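# Tip croutons onto plate, return pan to hot plate

## Task

Move all the croutons out of the frying pan and onto the dinner plate (letting them drop onto it is fine). Afterwards put the pan back on the hot plate, lying flat and centred on it. Both the hot plate and the dinner plate must finish lying flat on the table. Everything must stay in place by itself, not because the robot holds it. At the end, open the hand and pull the robot away.

## Robot and tools

ROBOT. One six-joint arm carries a five-finger right hand. Joint limits in rad, base to hand: shoulder pan -3.142..3.142; shoulder lift, wrist 1, wrist 2, wrist 3 each -6.283..6.283; elbow 0.000..3.142 (it never fully straightens). The base may sit slightly tilted on its mount, and the mount counts as arm for the clearance check.

FRAMES. The scene frame starts on the tabletop straight below the arm base: +z up, and +y lies to the left for someone facing along +x. Reported positions are in metres, orientation as quaternion wxyz, velocities in m/s and rad/s. At long reach the printed position can be a bit off. The hand point sits 0.05 m in front of the palm, where index pad and thumb tip meet in a pinch. Its axes: +z runs along the straightened fingers, +y points out of the palm, +x crosses the palm toward the little finger. Straight fingers extend 0.06-0.07 m past the point along +z. Sideways the hand extends 0.08 m on the little-finger side; on the thumb side 0.02 m if the thumb is turned in front of the palm, otherwise up to 0.09 m. A wrist bracket on the little-finger side protrudes 0.03 m beyond the point along +y and 0.11 m across the palm; it can collide with things.

ROWS. A row is 14 numbers, all in [-1, 1]: dx, dy, dz, rx, ry, rz, little, ring, middle, index, thumb_bend, thumb_turn, force_limit, speed. The first six are an offset, not a pose: a displacement of the hand point from its measured pose at the start of the action, expressed in the hand point's own axes; 1.0 equals 0.6 m of travel or 180 degrees of turn, and rx, ry, rz form a single rotation vector. Every row in an action is measured from that same start, not from the row before. The six motor values are absolute targets: +1 open/straight, -1 closed (fingers curled into the palm, thumb fully bent, thumb turned across in front of the palm). A pinch is roughly index -0.22, thumb_bend -0.75, thumb_turn -0.57. force_limit maps -1..+1 linearly to about 0..10 N at the fingertip (0..15 N for the two thumb motors) and only stops closing motion. speed maps -1..+1 to near zero..full; full speed covers a finger's range in 0.6 s. Close at -0.9 or slower for a gentle grip.

execute_actions(actions): a list of actions, each a list of up to 15 rows, each row run for one 1/30 s step; a short action repeats its last row to fill 15 steps. An empty list just reports state and images. For the first action the start is the last pose reported in this scene. Each step the command is clipped to within 100 mm and 16 degrees of the measured pose, and the arm trails commands by about 0.17 s, so big offsets need several actions. Position wins over orientation when both cannot be met.

move(target, speed, stop_force, blocking): target is one row; its offset counts from the pose in the latest result that shows one. The hand point follows a straight path to it, turning the short way. speed is in m/s, 0.002 to 0.5 (default 0.25); rotation is capped at twice that in rad/s. The path runs 0.5-10 s and does not avoid obstacles; the arm may lag, stray or overshoot speed, notably near full reach. stop_force (9-40 N, not allowed in the first 0.2 s) ends the path when wrist push against the motion rises by that much for two steps; the arm backs to its pose two steps earlier. Use it only with slow, non-rotating moves; omit it when moving away from something you press on. blocking=false returns after 0.5 s while motion continues; then use wait or stop before sending more. The result adds a move: line: done, contact, held, off_target, moving or fault, plus limits such as paced (pose clipped) or held (steps blocked), and the distance to target.

wait(seconds): 0-10 s, arm keeps its last command. stop(): brakes a running move. zoom_image(camera, region): camera is cam_head_left, cam_head_right or cam_wrist (each 504x504); region [x0, y0, x1, y1] in pixels from the top-left, at most 504x504. show_instructions(): shows the reference page (a five-finger hand diagram). finished_scene(scene): give the current scene number; it ends the scene irreversibly once the last command has been held.

RESULTS. Each shows hand pose, velocities, a Hand target line (where the controller is heading), step readings (HELD marks clipped steps), Wrist force and Wrist torque in hand-point axes (offset up to ~4 N, noise ~2.4 N, saturating near 50 N; 'no reading' is normal at start), and six-value hand_measured, hand_stopped_by (moving, target, force, stalled, fault) and hand_load_n (positive = pushed open). A grip loss shows as loads falling near 0. 'pose unreachable' means the clearance check altered the command.

GRIPPING. Turn the thumb in front of the palm before arriving; the hand can then wrap objects 0.035-0.08 m wide, lying across the palm on the wrist side of the hand point. Motors start only when their target changes by 0.01 or more, then lock; repeating numbers keeps the grip. To squeeze more, raise force_limit and send a more closed target.

AVOID. Pushing past a contact with this stiff arm: joint torque over its limit (142 N m for the big three joints, 26.6 N m for the wrists, held weight included) or 150 N on the arm triggers a 10 s stop. Long heavy holding heats motors: MOTOR HOT from 70 °C, brakes at 85 °C. Do not drop, slam or knock anything, above all off the table. Loose items may occasionally get a small nudge from outside.

Each tool is called after "Call:" by a JSON object that holds its "fn" and its "kwargs".

## Session

Call:
{"fn": "execute_actions", "kwargs": {"actions": []}}

Scene clock: 0.00 s.
end_effector_position=(+0.1466, -0.4036, +0.1034) hand_measured=(+1.000, +1.000, +1.000, +1.000, +1.000, +1.000) hand_load_n=(+0.0, +0.0, +0.0, +0.0, +0.0, +0.0) hand_stopped_by=(target, target, target, target, target, target) hand_force_limit=0.00 hand_speed=-0.80 end_effector_quat_wxyz=(+0.089, +0.968, -0.219, -0.086) end_effector_velocity=(-0.000, +0.000, +0.000) end_effector_angular_velocity=(+0.001, +0.000, -0.001)
Joint positions: [-0.956 -0.399  1.717  0.51   0.86   0.747]
Joint velocities: [-0.    -0.    -0.     0.001  0.    -0.   ]
Motor temperatures (°C, as the motors report them): [23 21 25 32 29 33]
Wrist force (N, on the end effector, along its own x y z axes, offset not removed): no reading
Wrist torque (N m, same axes, about the end effector's origin, offset not removed): no reading
Hand target: +0.147, -0.404, +0.103; +0.089, +0.968, -0.219, -0.086

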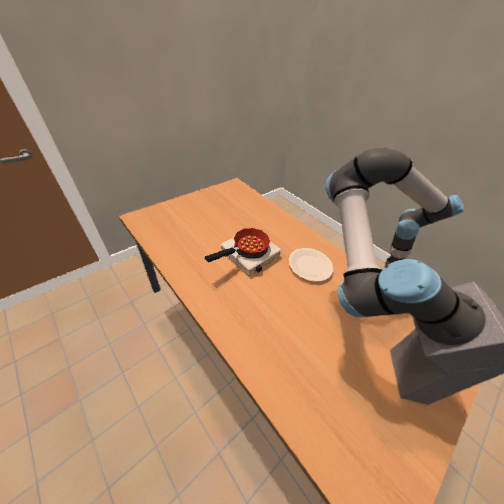

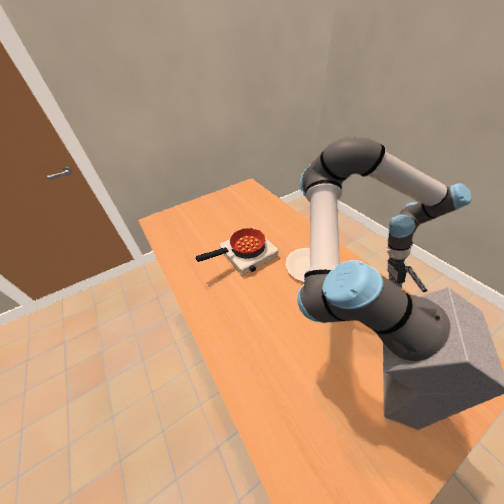

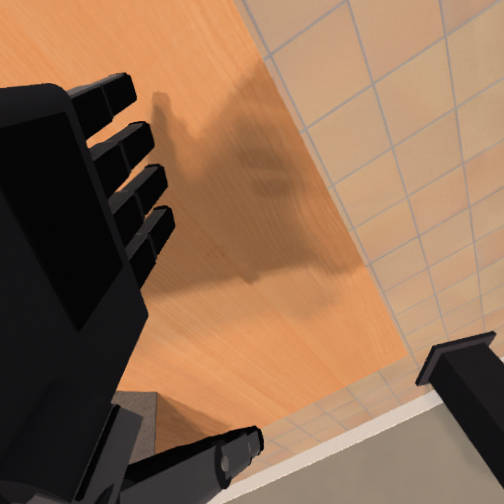

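Call:
{"fn": "move", "kwargs": {"target": [0.375,-0.953,-0.56,0.002,0.094,-0.638,1,1,1,1,1,-1,0.5,0.5]}}

Call:
{"fn": "move", "kwargs": {"target": [0.15,0.13,0.15,0,0,0,1,1,1,1,1,-1,0.5,0.5]}}

Scene clock: 10.53 s.
end_effector_position=(+0.6488, +0.0503, +0.2787) hand_measured=(+1.000, +1.000, +1.000, +1.000, +1.000, -1.000) hand_load_n=(+0.0, +0.0, +0.0, +0.0, +0.0, +0.0) hand_stopped_by=(target, target, target, target, target, target) hand_force_limit=0.50 hand_speed=0.50 end_effector_quat_wxyz=(-0.001, +0.708, +0.707, -0.001) end_effector_velocity=(+0.002, +0.002, +0.000) end_effector_angular_velocity=(+0.004, +0.002, +0.007)
Joint positions: [-0.662 -1.53   1.692  1.355  0.577 -0.839]
Joint velocities: [ 0.003  0.002 -0.007  0.008 -0.    -0.007]
Motor temperatures (°C, as the motors report them): [23 21 25 32 29 33]
Wrist force (N, on the end effector, along its own x y z axes, offset not removed): [-2.4 2.4 0.4]
Wrist torque (N m, same axes, about the end effector's origin, offset not removed): [0.35 0.22 -0.07]
Hand target: +0.649, +0.050, +0.279; -0.001, +0.707, +0.707, -0.001
Off the commanded pose: 0.002 m, 0 deg.
move: done

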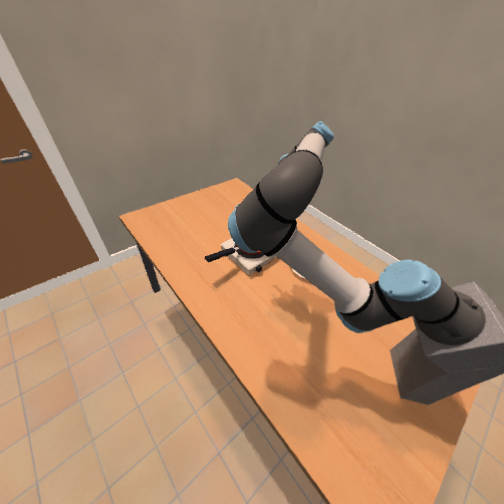

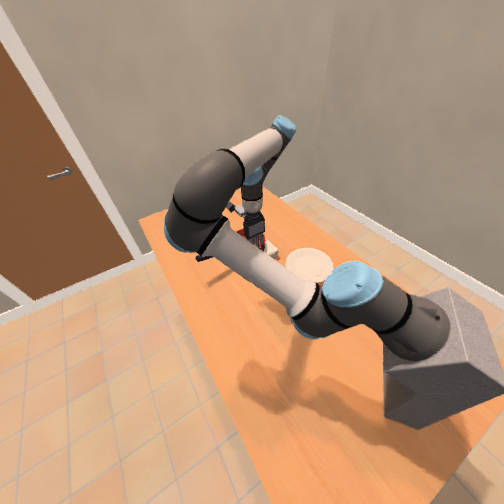

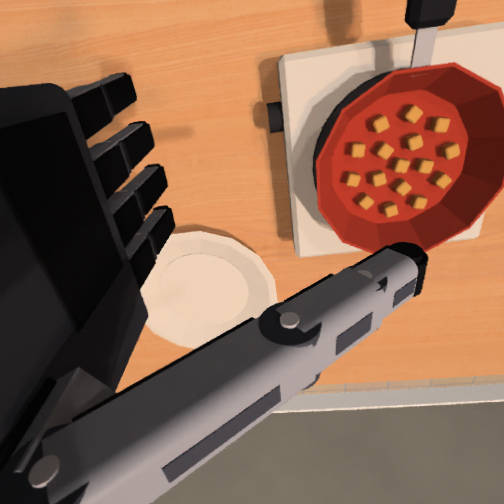

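Scene clock: 11.80 s.
end_effector_position=(+0.7260, +0.1398, +0.1883) hand_measured=(+1.000, +1.000, +1.000, +1.000, +1.000, -1.000) hand_load_n=(+0.0, +0.0, +0.0, +0.0, +0.0, +0.0) hand_stopped_by=(target, target, target, target, target, target) hand_force_limit=0.50 hand_speed=0.50 end_effector_quat_wxyz=(-0.002, +0.707, +0.707, -0.001) end_effector_velocity=(+0.002, +0.001, -0.002) end_effector_angular_velocity=(-0.007, -0.002, -0.003)
Joint positions: [-0.246 -1.415  1.312  1.085  0.716 -0.179]
Joint velocities: [ 0.01   0.002 -0.009 -0.007  0.012  0.019]
Motor temperatures (°C, as the motors report them): [23 21 25 32 29 33]
Wrist force (N, on the end effector, along its own x y z axes, offset not removed): [-1.6 1.0 -2.2]
Wrist torque (N m, same axes, about the end effector's origin, offset not removed): [0.31 0.17 0.00]
Hand target: +0.726, +0.140, +0.188; -0.001, +0.708, +0.707, -0.002
Off the commanded pose: 0.001 m, 0 deg.
move: done

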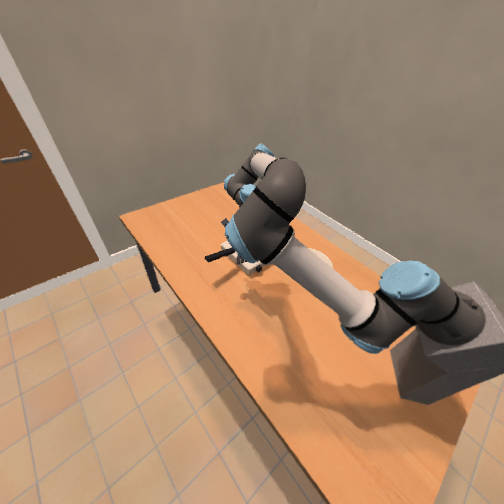

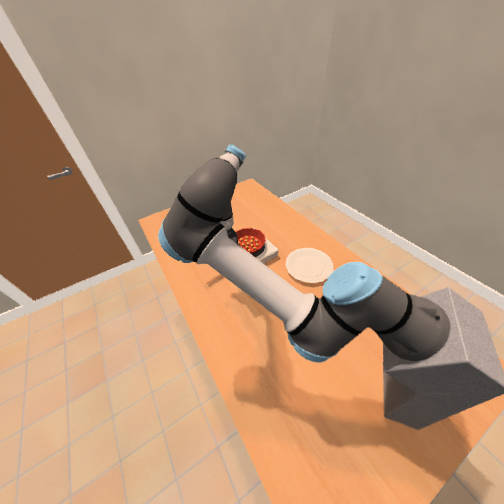

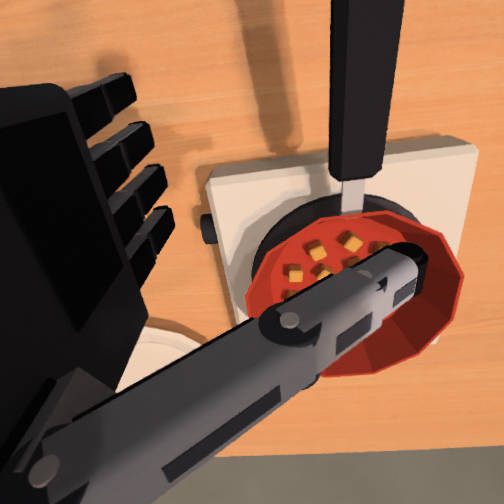

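Call:
{"fn": "move", "kwargs": {"target": [0.055,0.14,0.03,0.06,-0.06,0,1,1,1,1,1,-1,0.5,0.5]}}

Call:
{"fn": "move", "kwargs": {"target": [0.02,0.02,0.11,0,0,0,1,1,1,1,1,-1,0.5,0.5], "speed": 0.05, "stop_force": 10}}

Scene clock: 16.90 s.
end_effector_position=(+0.8096, +0.1727, +0.1699) hand_measured=(+1.000, +1.000, +1.000, +1.000, +1.000, -1.000) hand_load_n=(+0.0, +0.0, +0.0, +0.0, +0.0, +0.0) hand_stopped_by=(target, target, target, target, target, target) hand_force_limit=0.50 hand_speed=0.50 end_effector_quat_wxyz=(-0.001, +0.701, +0.701, -0.134) end_effector_velocity=(+0.002, +0.001, -0.000) end_effector_angular_velocity=(-0.006, +0.016, -0.004)
Joint positions: [-0.061 -1.034  0.486  1.604  1.027 -0.107]
Joint velocities: [ 0.003  0.035 -0.069  0.052  0.008 -0.005]
Motor temperatures (°C, as the motors report them): [23 21 25 32 29 33]
Wrist force (N, on the end effector, along its own x y z axes, offset not removed): [-1.8 3.1 -2.9]
Wrist torque (N m, same axes, about the end effector's origin, offset not removed): [0.62 0.19 0.13]
Hand target: +0.810, +0.173, +0.170; -0.002, +0.701, +0.701, -0.135
Off the commanded pose: 0.000 m, 0 deg.
move: done

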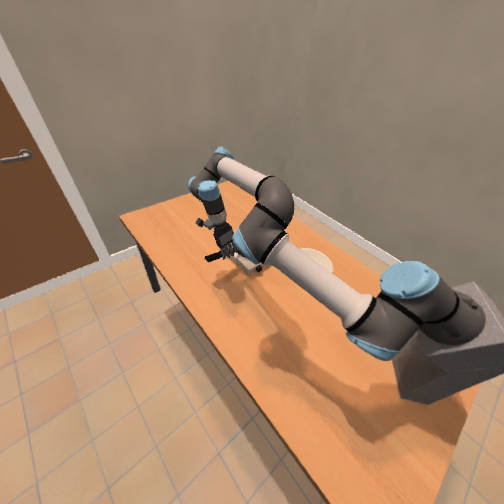

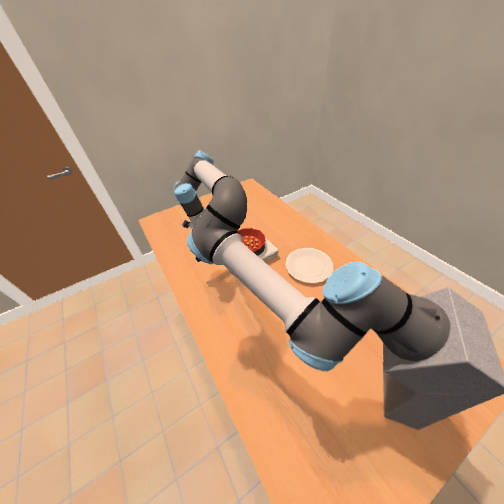

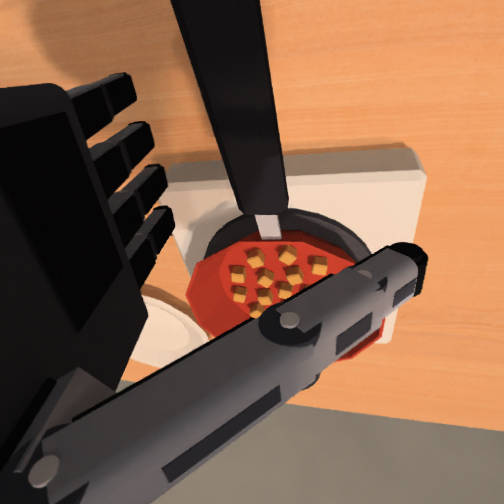

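Scene clock: 18.67 s.
end_effector_position=(+0.8088, +0.1719, +0.1021) hand_measured=(+1.000, +1.000, +1.000, +1.000, +1.000, -1.000) hand_load_n=(+0.0, +0.0, +0.0, +0.0, +0.0, +0.0) hand_stopped_by=(target, target, target, target, target, target) hand_force_limit=0.50 hand_speed=0.50 end_effector_quat_wxyz=(-0.001, +0.701, +0.701, -0.134) end_effector_velocity=(+0.000, +0.002, -0.004) end_effector_angular_velocity=(+0.002, +0.000, +0.002)
Joint positions: [ 0.028 -0.914  0.383  1.544  1.072 -0.018]
Joint velocities: [ 0.006  0.008 -0.011  0.     0.001  0.003]
Motor temperatures (°C, as the motors report them): [23 21 25 32 29 33]
Wrist force (N, on the end effector, along its own x y z axes, offset not removed): [-2.8 0.9 -4.0]
Wrist torque (N m, same axes, about the end effector's origin, offset not removed): [0.40 0.39 -0.08]
Hand target: +0.809, +0.172, +0.102; -0.001, +0.701, +0.701, -0.134
Off the commanded pose: 0.000 m, 0 deg.
move: done

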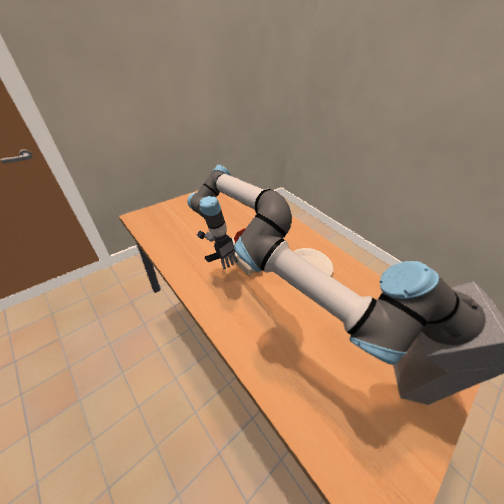

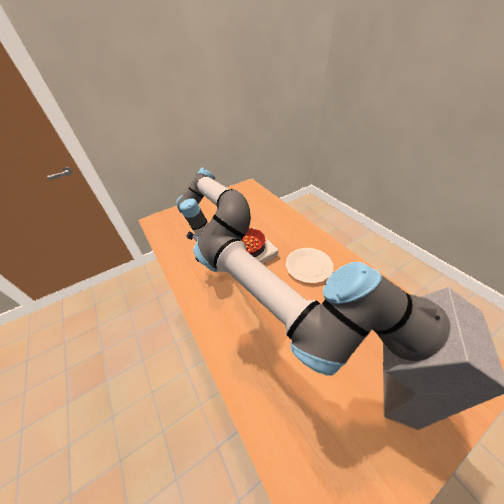

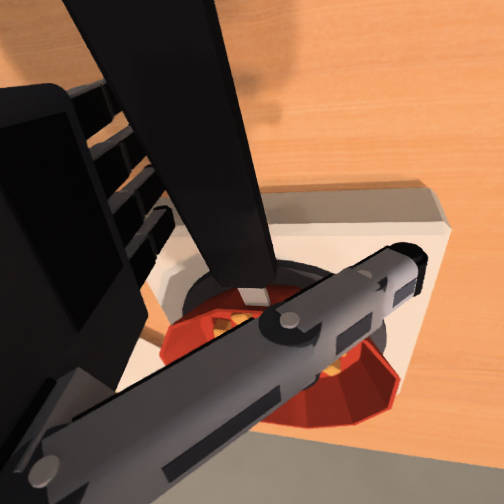

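Call:
{"fn": "move", "kwargs": {"target": [0.009,0.009,0.05,-0.03,0.12,0,1,1,1,1,1,-1,0.5,0.5], "speed": 0.06}}

Scene clock: 24.30 s.
end_effector_position=(+0.8085, +0.1715, +0.0715) hand_measured=(+1.000, +1.000, +1.000, +1.000, +1.000, -1.000) hand_load_n=(+0.0, +0.0, +0.0, +0.0, +0.0, +0.0) hand_stopped_by=(target, target, target, target, target, target) hand_force_limit=0.50 hand_speed=0.50 end_effector_quat_wxyz=(-0.099, +0.713, +0.694, +0.032) end_effector_velocity=(-0.000, -0.000, -0.001) end_effector_angular_velocity=(+0.014, -0.004, -0.002)
Joint positions: [-0.078 -0.981  0.7    1.268  0.636 -0.07 ]
Joint velocities: [-0.003  0.     0.009 -0.012 -0.016 -0.   ]
Motor temperatures (°C, as the motors report them): [23 21 25 32 29 33]
Wrist force (N, on the end effector, along its own x y z axes, offset not removed): [-1.7 -0.3 -1.6]
Wrist torque (N m, same axes, about the end effector's origin, offset not removed): [0.09 0.18 -0.03]
Hand target: +0.809, +0.172, +0.071; -0.099, +0.713, +0.694, +0.033
Off the commanded pose: 0.000 m, 0 deg.
move: done

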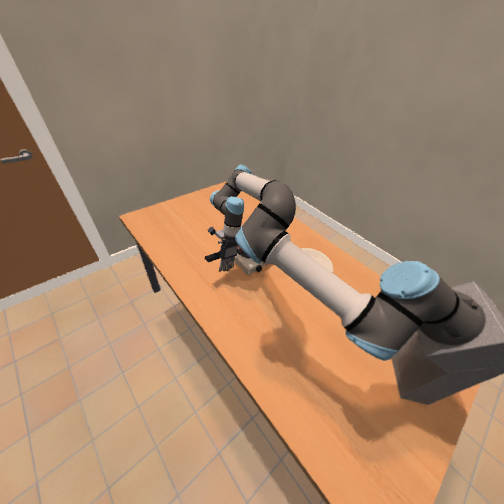

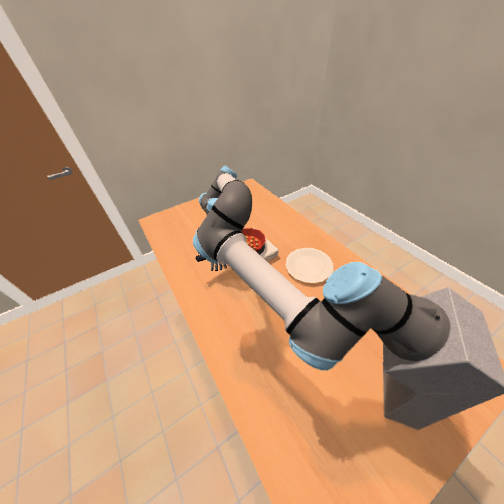

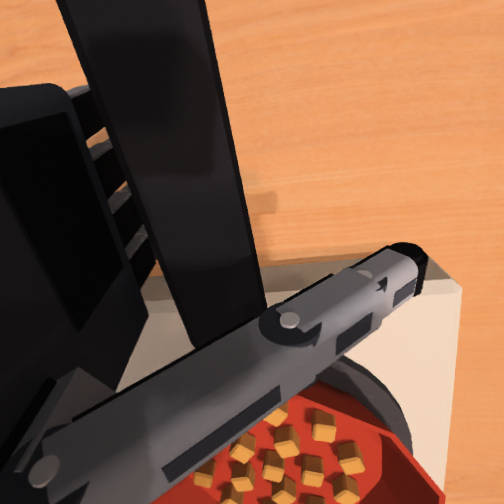

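Call:
{"fn": "move", "kwargs": {"target": [0,0,0.01,0,0,0,-1,-1,-1,-1,-1,-1,1,-0.5], "speed": 0.02}}

Call:
{"fn": "move", "kwargs": {"target": [0.03,-0.05,-0.2,0,-0.12,0,-0.98,-0.98,-0.98,-0.98,-0.98,-1,1,0.5], "speed": 0.06}}

Scene clock: 29.80 s.
end_effector_position=(+0.8080, +0.1726, +0.0656) hand_measured=(-1.000, -0.938, -0.576, -0.882, -0.042, -1.000) hand_load_n=(+0.0, +8.5, +11.0, +7.0, +15.0, +1.5) hand_stopped_by=(target, force, force, force, force, target) hand_force_limit=1.00 hand_speed=-0.50 end_effector_quat_wxyz=(-0.099, +0.713, +0.694, +0.032) end_effector_velocity=(+0.000, -0.000, -0.000) end_effector_angular_velocity=(+0.000, -0.001, +0.001)
Joint positions: [-0.069 -0.973  0.694  1.257  0.641 -0.057]
Joint velocities: [-0.     0.    -0.    -0.001 -0.    -0.   ]
Motor temperatures (°C, as the motors report them): [23 21 25 32 29 33]
Wrist force (N, on the end effector, along its own x y z axes, offset not removed): [-2.2 0.2 0.5]
Wrist torque (N m, same axes, about the end effector's origin, offset not removed): [0.29 0.13 0.27]
Hand target: +0.808, +0.173, +0.066; -0.099, +0.713, +0.694, +0.032
Off the commanded pose: 0.000 m, 0 deg.
move: done

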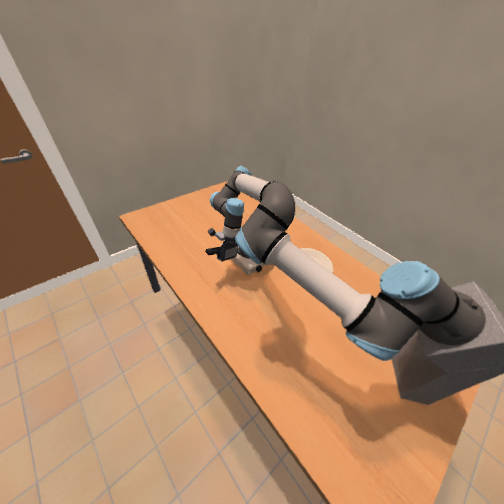

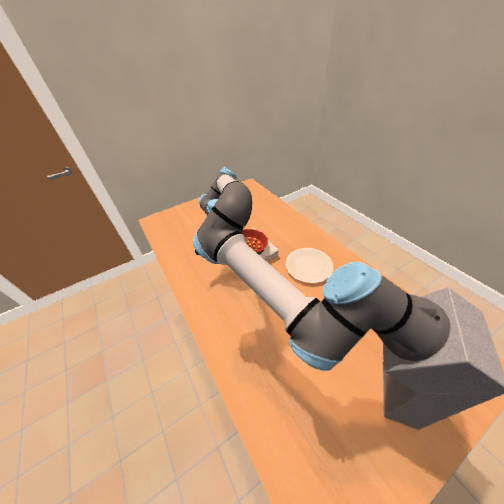

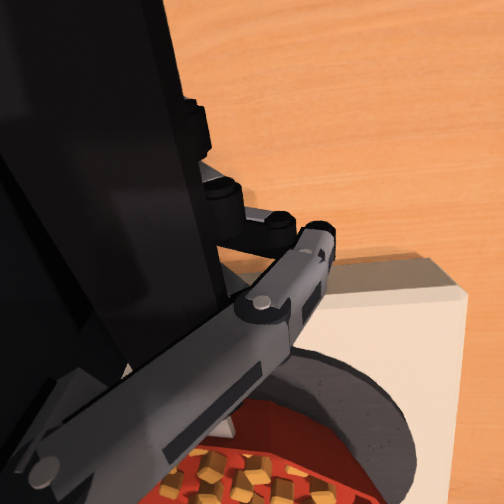

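Scene clock: 33.33 s.
end_effector_position=(+0.7894, +0.1687, +0.1887) hand_measured=(-0.980, -0.956, -0.576, -0.896, -0.042, -1.000) hand_load_n=(+0.0, +0.0, +9.5, +22.0, +16.0, +5.5) hand_stopped_by=(target, force, force, force, force, target) hand_force_limit=1.00 hand_speed=0.50 end_effector_quat_wxyz=(+0.032, +0.706, +0.700, -0.102) end_effector_velocity=(-0.001, +0.001, +0.002) end_effector_angular_velocity=(-0.005, +0.000, +0.000)
Joint positions: [-0.091 -1.223  0.814  1.374  1.004 -0.062]
Joint velocities: [ 0.    -0.004  0.001  0.003  0.005  0.   ]
Motor temperatures (°C, as the motors report them): [23 21 25 32 29 33]
Wrist force (N, on the end effector, along its own x y z axes, offset not removed): [0.0 0.8 2.3]
Wrist torque (N m, same axes, about the end effector's origin, offset not removed): [0.14 0.93 0.02]
Hand target: +0.789, +0.169, +0.189; +0.033, +0.706, +0.700, -0.102
Off the commanded pose: 0.001 m, 0 deg.
move: done

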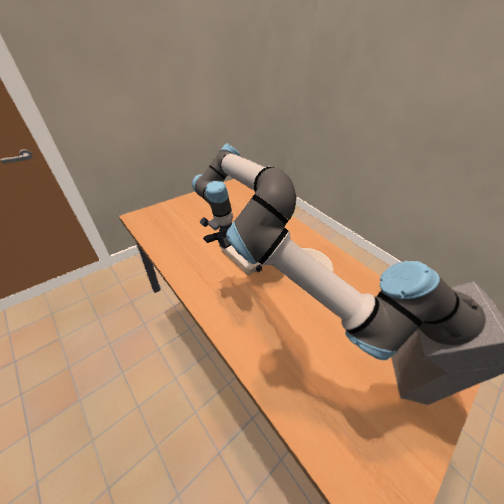

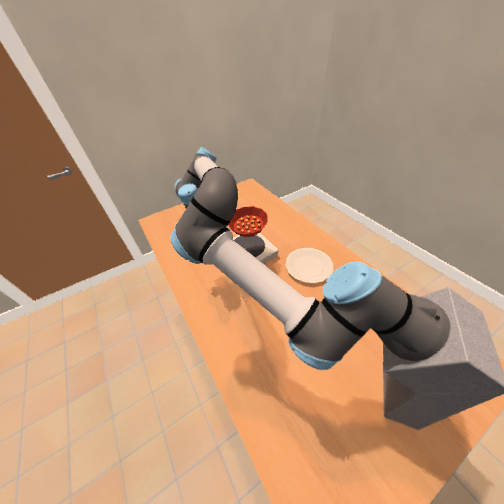

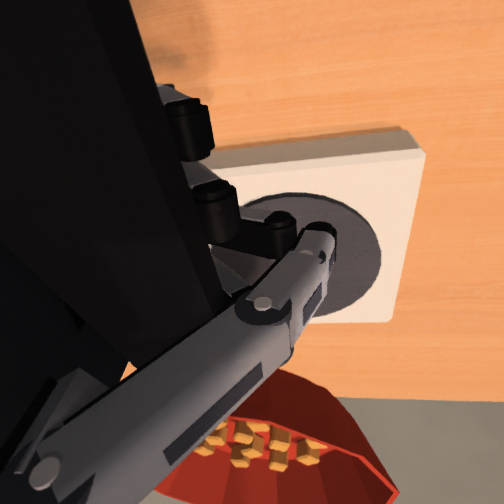

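Call:
{"fn": "move", "kwargs": {"target": [-0.278,-0.267,0.08,0,0,0,-0.98,-0.98,-0.98,-0.98,-0.98,-1,1,0.5], "speed": 0.12}}

Call:
{"fn": "move", "kwargs": {"target": [0,0,0,-0.22,0,0,-0.98,-0.98,-0.98,-0.98,-0.98,-1,1,0.5], "speed": 0.1}}

Call:
{"fn": "zoom_image", "kwargs": {"camera": "cam_head_right", "region": [220,170,370,320]}}

Scene clock: 40.57 s.
end_effector_position=(+0.6259, -0.0009, +0.1888) hand_measured=(-0.980, -0.956, -0.576, -0.896, -0.042, -1.000) hand_load_n=(+0.0, +0.0, +9.5, +22.0, +16.0, +5.5) hand_stopped_by=(target, force, force, force, force, target) hand_force_limit=1.00 hand_speed=0.50 end_effector_quat_wxyz=(+0.033, +0.706, +0.700, -0.101) end_effector_velocity=(-0.002, -0.001, -0.000) end_effector_angular_velocity=(+0.001, -0.000, +0.002)
Joint positions: [-0.425 -1.426  1.633  0.981  0.842 -0.43 ]
Joint velocities: [-0.004 -0.     0.007 -0.003 -0.003 -0.007]
Motor temperatures (°C, as the motors report them): [23 21 25 32 29 33]
Wrist force (N, on the end effector, along its own x y z axes, offset not removed): [0.0 2.7 4.4]
Wrist torque (N m, same axes, about the end effector's origin, offset not removed): [0.35 0.85 -0.07]
Hand target: +0.626, -0.001, +0.189; +0.033, +0.706, +0.700, -0.101
Off the commanded pose: 0.001 m, 0 deg.
move: done

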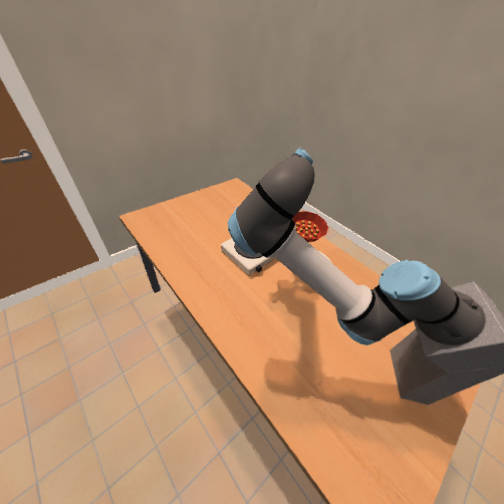

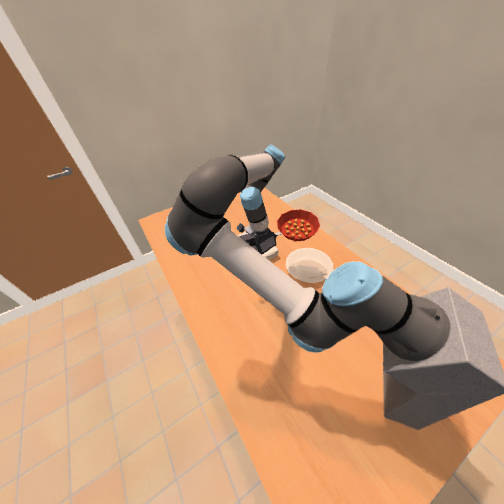

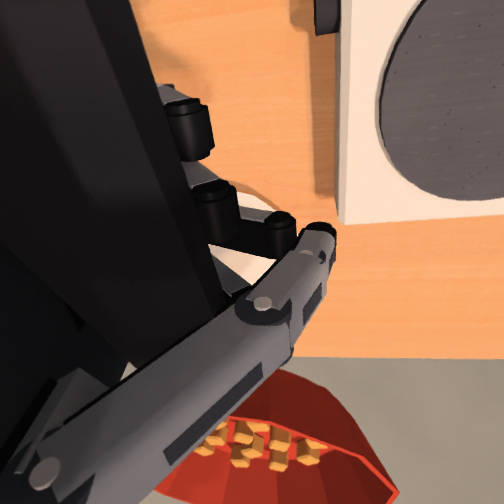

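Scene clock: 44.43 s.
end_effector_position=(+0.6255, -0.0012, +0.1886) hand_measured=(-0.980, -0.956, -0.576, -0.896, -0.042, -1.000) hand_load_n=(+0.0, +0.0, +9.5, +21.5, +16.0, +6.0) hand_stopped_by=(target, force, force, force, force, target) hand_force_limit=1.00 hand_speed=0.50 end_effector_quat_wxyz=(+0.269, +0.653, +0.693, +0.141) end_effector_velocity=(-0.000, +0.001, -0.000) end_effector_angular_velocity=(+0.001, -0.012, +0.003)
Joint positions: [-0.359 -1.687  2.149 -0.253  0.844  0.282]
Joint velocities: [ 0.006 -0.001  0.009 -0.025  0.008  0.013]
Motor temperatures (°C, as the motors report them): [23 21 25 32 29 33]
Wrist force (N, on the end effector, along its own x y z axes, offset not removed): [-1.0 -0.6 1.3]
Wrist torque (N m, same axes, about the end effector's origin, offset not removed): [0.55 0.86 0.38]
Hand target: +0.626, -0.001, +0.189; +0.270, +0.653, +0.693, +0.142
Off the commanded pose: 0.001 m, 0 deg.
move: done

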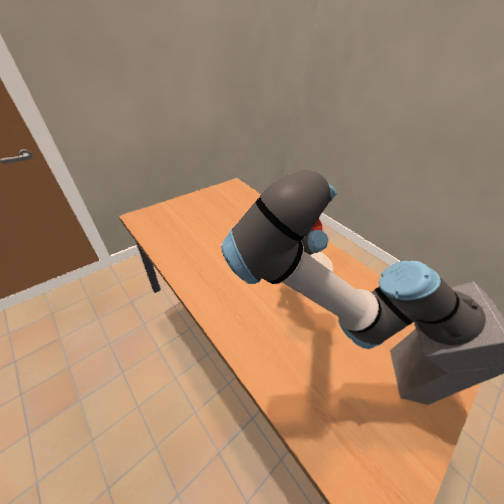

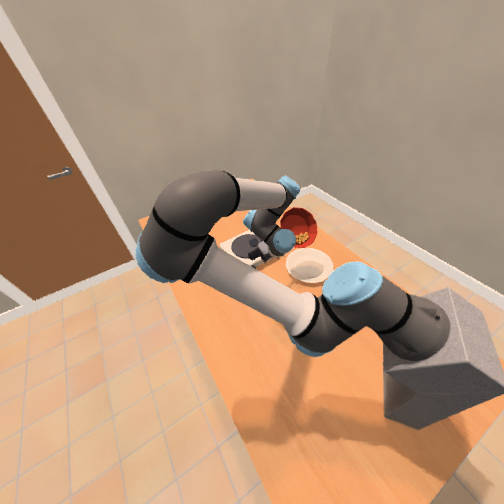

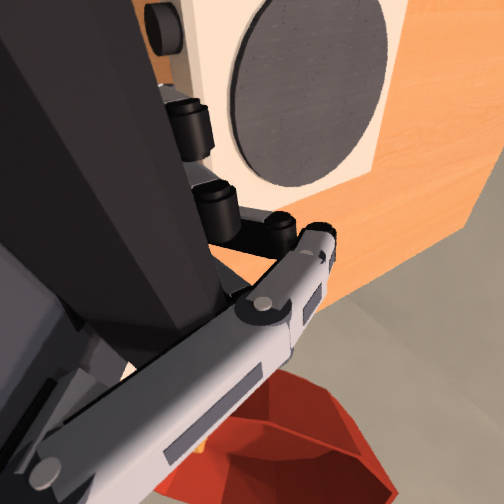

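Region (220, 170, 370, 320) of cam_head_right's 504x504 image, scaled by 3.360, with more detail than that image has.

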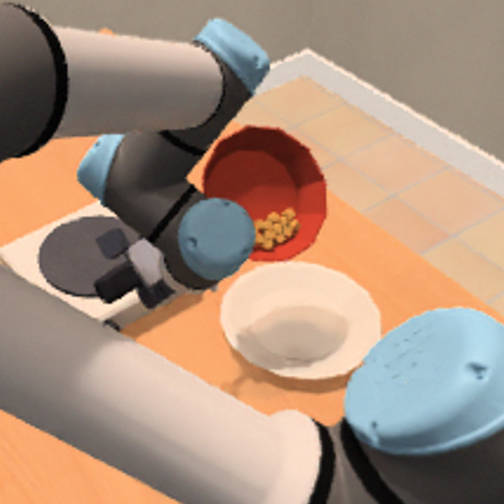

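Call:
{"fn": "move", "kwargs": {"target": [0,-0.067,0.024,-0.2,0,0,-0.98,-0.98,-0.98,-0.98,-0.98,-1,1,0.5], "speed": 0.07}}

Call:
{"fn": "zoom_image", "kwargs": {"camera": "cam_head_right", "region": [220,170,370,320]}}

Scene clock: 54.57 s.
end_effector_position=(+0.6005, -0.0080, +0.1548) hand_measured=(-0.980, -0.956, -0.576, -0.896, -0.042, -1.000) hand_load_n=(+0.0, +0.0, +10.0, +19.0, +16.0, +4.5) hand_stopped_by=(target, force, force, force, force, target) hand_force_limit=1.00 hand_speed=0.50 end_effector_quat_wxyz=(+0.458, +0.538, +0.617, +0.347) end_effector_velocity=(-0.000, +0.000, -0.001) end_effector_angular_velocity=(-0.000, -0.016, +0.004)
Joint positions: [-0.041 -1.303  2.364 -1.478  1.429  0.519]
Joint velocities: [ 0.007  0.015 -0.003 -0.027  0.014 -0.001]
Motor temperatures (°C, as the motors report them): [23 21 25 32 29 33]
Wrist force (N, on the end effector, along its own x y z axes, offset not removed): [-1.5 -4.3 0.1]
Wrist torque (N m, same axes, about the end effector's origin, offset not removed): [0.17 0.54 0.63]
Hand target: +0.600, -0.008, +0.155; +0.458, +0.538, +0.616, +0.348
Off the commanded pose: 0.000 m, 0 deg.
move: done

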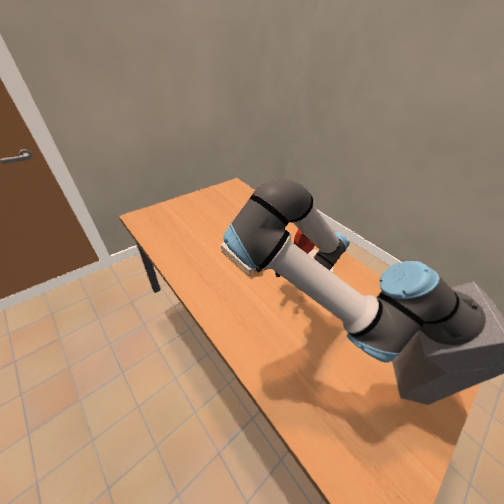

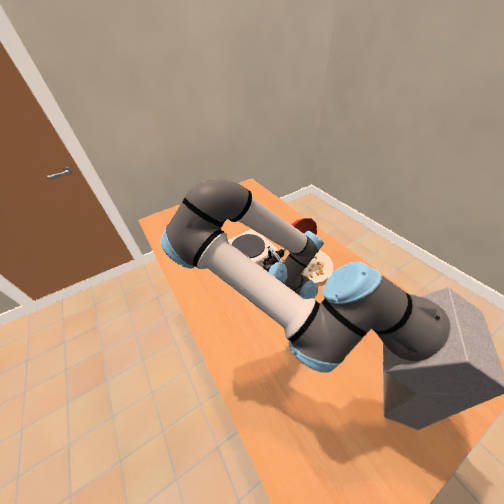

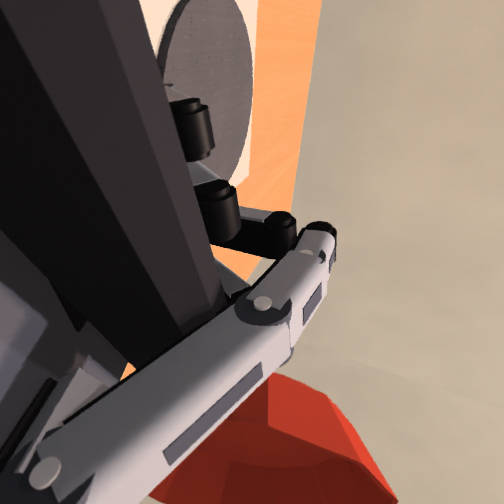

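Region (220, 170, 370, 320) of cam_head_right's 504x504 image, scaled by 3.360, with more detail than that image has.

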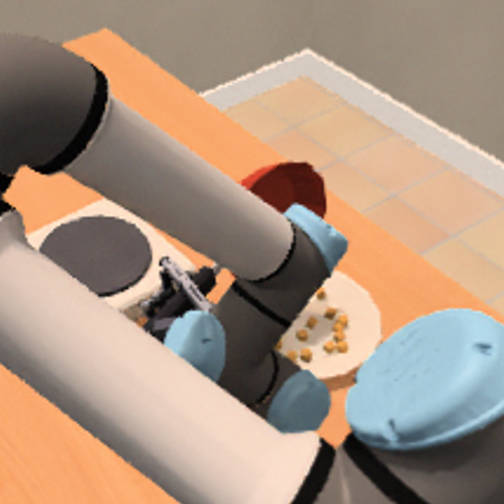

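A little more, then back (raising).

Call:
{"fn": "move", "kwargs": {"target": [0,0,0,-0.06,0,0,-0.98,-0.98,-0.98,-0.98,-0.98,-1,1,0.5], "speed": 0.07}}

Call:
{"fn": "move", "kwargs": {"target": [0,0.05,0,0.48,0,0,-0.98,-0.98,-0.98,-0.98,-0.98,-1,1,0.5], "speed": 0.2}}

Call:
{"fn": "zoom_image", "kwargs": {"camera": "cam_head_right", "region": [220,170,370,320]}}

Scene clock: 59.63 s.
end_effector_position=(+0.6006, -0.0080, +0.1549) hand_measured=(-0.980, -0.956, -0.576, -0.896, -0.042, -1.000) hand_load_n=(+0.0, +1.5, +10.0, +16.0, +16.0, +3.5) hand_stopped_by=(target, force, force, force, force, target) hand_force_limit=1.00 hand_speed=0.50 end_effector_quat_wxyz=(+0.506, +0.493, +0.582, +0.403) end_effector_velocity=(+0.001, +0.000, +0.001) end_effector_angular_velocity=(-0.000, -0.016, +0.005)
Joint positions: [ 0.024 -1.157  2.32  -1.742  1.577  0.499]
Joint velocities: [ 0.004  0.01  -0.005 -0.02   0.01  -0.003]
Motor temperatures (°C, as the motors report them): [23 21 25 32 29 33]
Wrist force (N, on the end effector, along its own x y z axes, offset not removed): [0.4 -4.7 -1.0]
Wrist torque (N m, same axes, about the end effector's origin, offset not removed): [0.13 0.17 0.71]
Hand target: +0.601, -0.008, +0.155; +0.506, +0.493, +0.581, +0.403
Off the commanded pose: 0.000 m, 0 deg.
move: done

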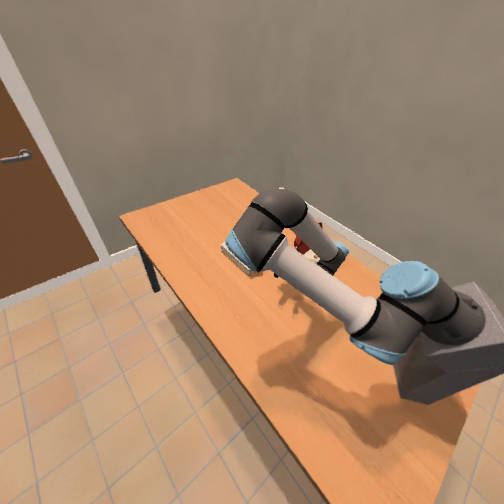

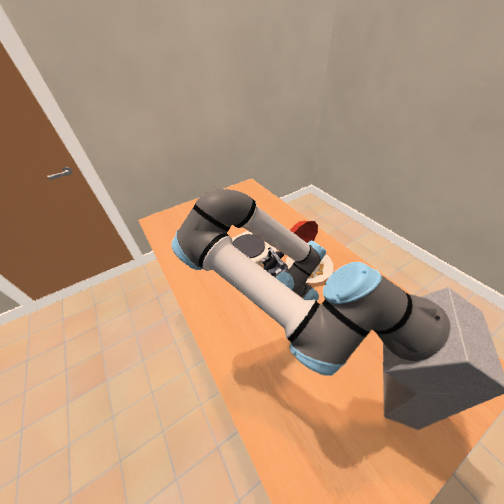

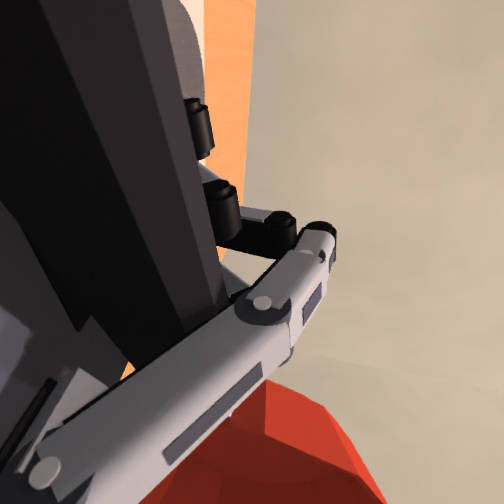

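Scene clock: 63.93 s.
end_effector_position=(+0.6056, -0.0018, +0.1842) hand_measured=(-0.980, -0.956, -0.576, -0.876, -0.042, -1.000) hand_load_n=(+0.0, +0.0, +10.0, +22.0, +16.0, +5.0) hand_stopped_by=(target, force, force, force, force, target) hand_force_limit=1.00 hand_speed=0.50 end_effector_quat_wxyz=(+0.031, +0.706, +0.700, -0.102) end_effector_velocity=(+0.000, -0.000, +0.000) end_effector_angular_velocity=(+0.001, +0.014, -0.002)
Joint positions: [-0.43  -1.446  1.699  0.943  0.842 -0.438]
Joint velocities: [ 0.001  0.007 -0.011  0.022  0.006 -0.013]
Motor temperatures (°C, as the motors report them): [23 21 25 32 29 33]
Wrist force (N, on the end effector, along its own x y z axes, offset not removed): [-2.0 3.0 3.2]
Wrist torque (N m, same axes, about the end effector's origin, offset not removed): [0.25 1.16 -0.04]
Hand target: +0.606, -0.002, +0.184; +0.031, +0.706, +0.700, -0.103
Off the commanded pose: 0.001 m, 0 deg.
move: done

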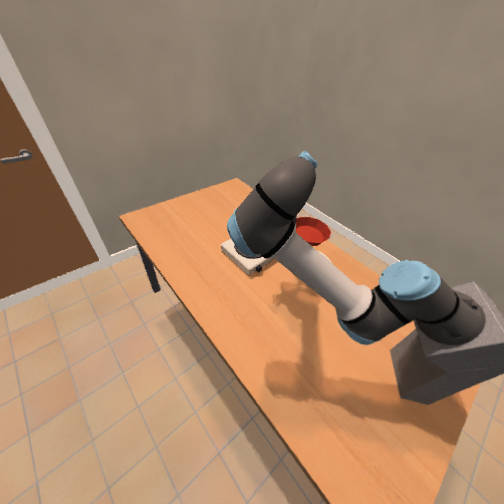

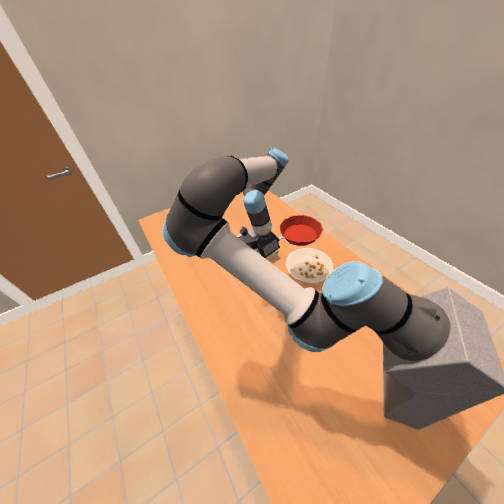

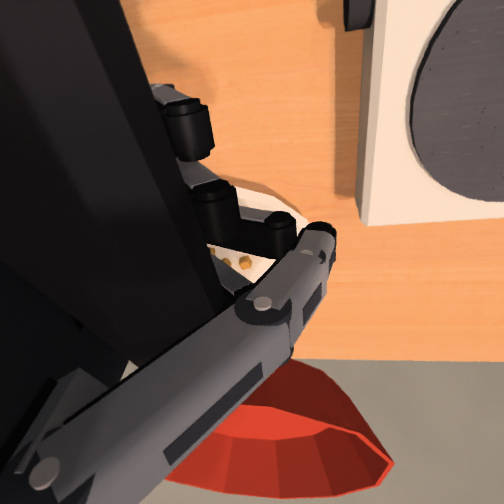

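Region (220, 170, 370, 320) of cam_head_right's 504x504 image, scaled by 3.360, with more detail than that image has.

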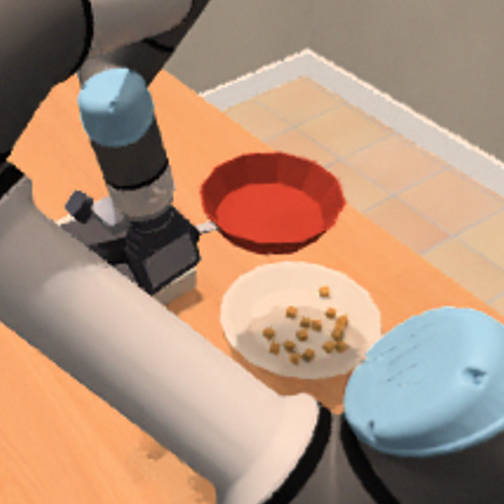

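Call:
{"fn": "move", "kwargs": {"target": [0.3,0.367,0,-0.02,0.02,0,-0.98,-0.98,-0.98,-0.98,-0.98,-1,1,0.5], "speed": 0.15}}

Call:
{"fn": "move", "kwargs": {"target": [0.01,0.003,0.08,0,0.05,0,-0.98,-0.98,-0.98,-0.98,-0.98,-1,1,0.5], "speed": 0.03}}

Call:
{"fn": "zoom_image", "kwargs": {"camera": "cam_head_right", "region": [190,190,310,310]}}

Scene clock: 70.27 s.
end_effector_position=(+0.8240, +0.1706, +0.1284) hand_measured=(-0.980, -0.956, -0.576, -0.876, -0.042, -1.000) hand_load_n=(+0.0, +0.0, +10.0, +22.0, +16.0, +5.0) hand_stopped_by=(target, force, force, force, force, target) hand_force_limit=1.00 hand_speed=0.50 end_effector_quat_wxyz=(+0.032, +0.708, +0.704, -0.058) end_effector_velocity=(+0.002, +0.001, -0.002) end_effector_angular_velocity=(-0.001, +0.006, -0.002)
Joint positions: [-0.027 -1.081  0.654  1.288  0.979  0.037]
Joint velocities: [ 0.003  0.017 -0.032  0.021  0.002  0.   ]
Motor temperatures (°C, as the motors report them): [23 21 25 32 29 33]
Wrist force (N, on the end effector, along its own x y z axes, offset not removed): [-1.4 1.8 4.2]
Wrist torque (N m, same axes, about the end effector's origin, offset not removed): [0.11 0.92 0.01]
Hand target: +0.824, +0.171, +0.128; +0.032, +0.708, +0.703, -0.059
Off the commanded pose: 0.001 m, 0 deg.
move: done

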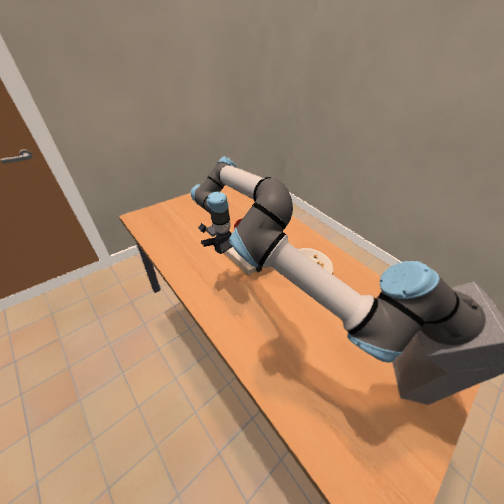

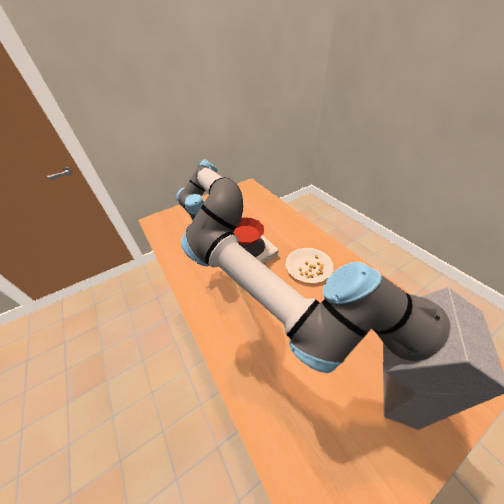

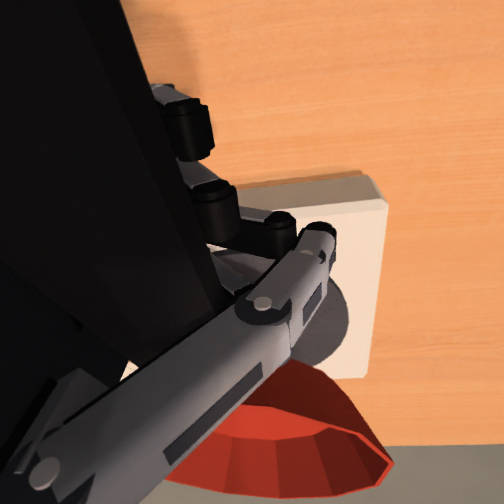

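Scene clock: 73.17 s.
end_effector_position=(+0.8241, +0.1704, +0.0803) hand_measured=(-0.980, -0.956, -0.576, -0.876, -0.042, -1.000) hand_load_n=(+0.0, +0.0, +10.5, +18.5, +15.5, +2.5) hand_stopped_by=(target, force, force, force, force, target) hand_force_limit=1.00 hand_speed=0.50 end_effector_quat_wxyz=(-0.023, +0.710, +0.704, -0.003) end_effector_velocity=(-0.000, +0.000, -0.003) end_effector_angular_velocity=(+0.008, +0.001, -0.000)
Joint positions: [-0.031 -1.013  0.661  1.207  0.821  0.038]
Joint velocities: [ 0.001  0.005 -0.001 -0.004 -0.008  0.   ]
Motor temperatures (°C, as the motors report them): [23 21 25 32 29 33]
Wrist force (N, on the end effector, along its own x y z axes, offset not removed): [-0.8 3.3 -1.0]
Wrist torque (N m, same axes, about the end effector's origin, offset not removed): [0.86 0.31 0.12]
Hand target: +0.824, +0.170, +0.080; -0.024, +0.710, +0.704, -0.003
Off the commanded pose: 0.000 m, 0 deg.
move: done

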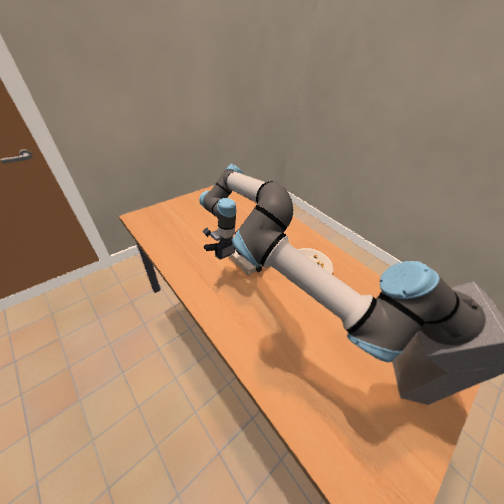

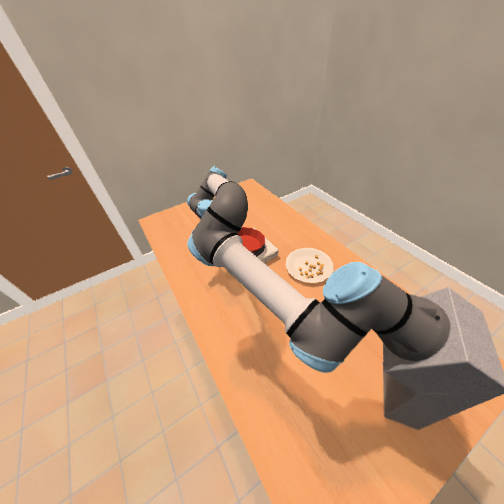

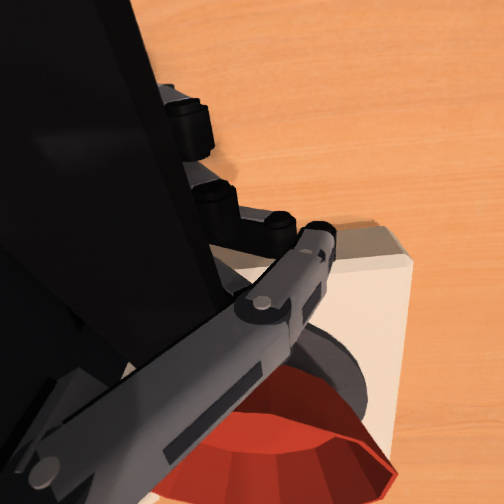

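Region (190, 190, 310, 310) of cam_head_right's 504x504 image, scaled by 4.200, with more detail than that image has.

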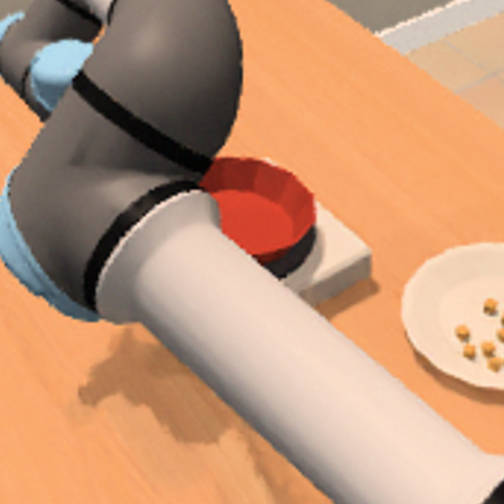

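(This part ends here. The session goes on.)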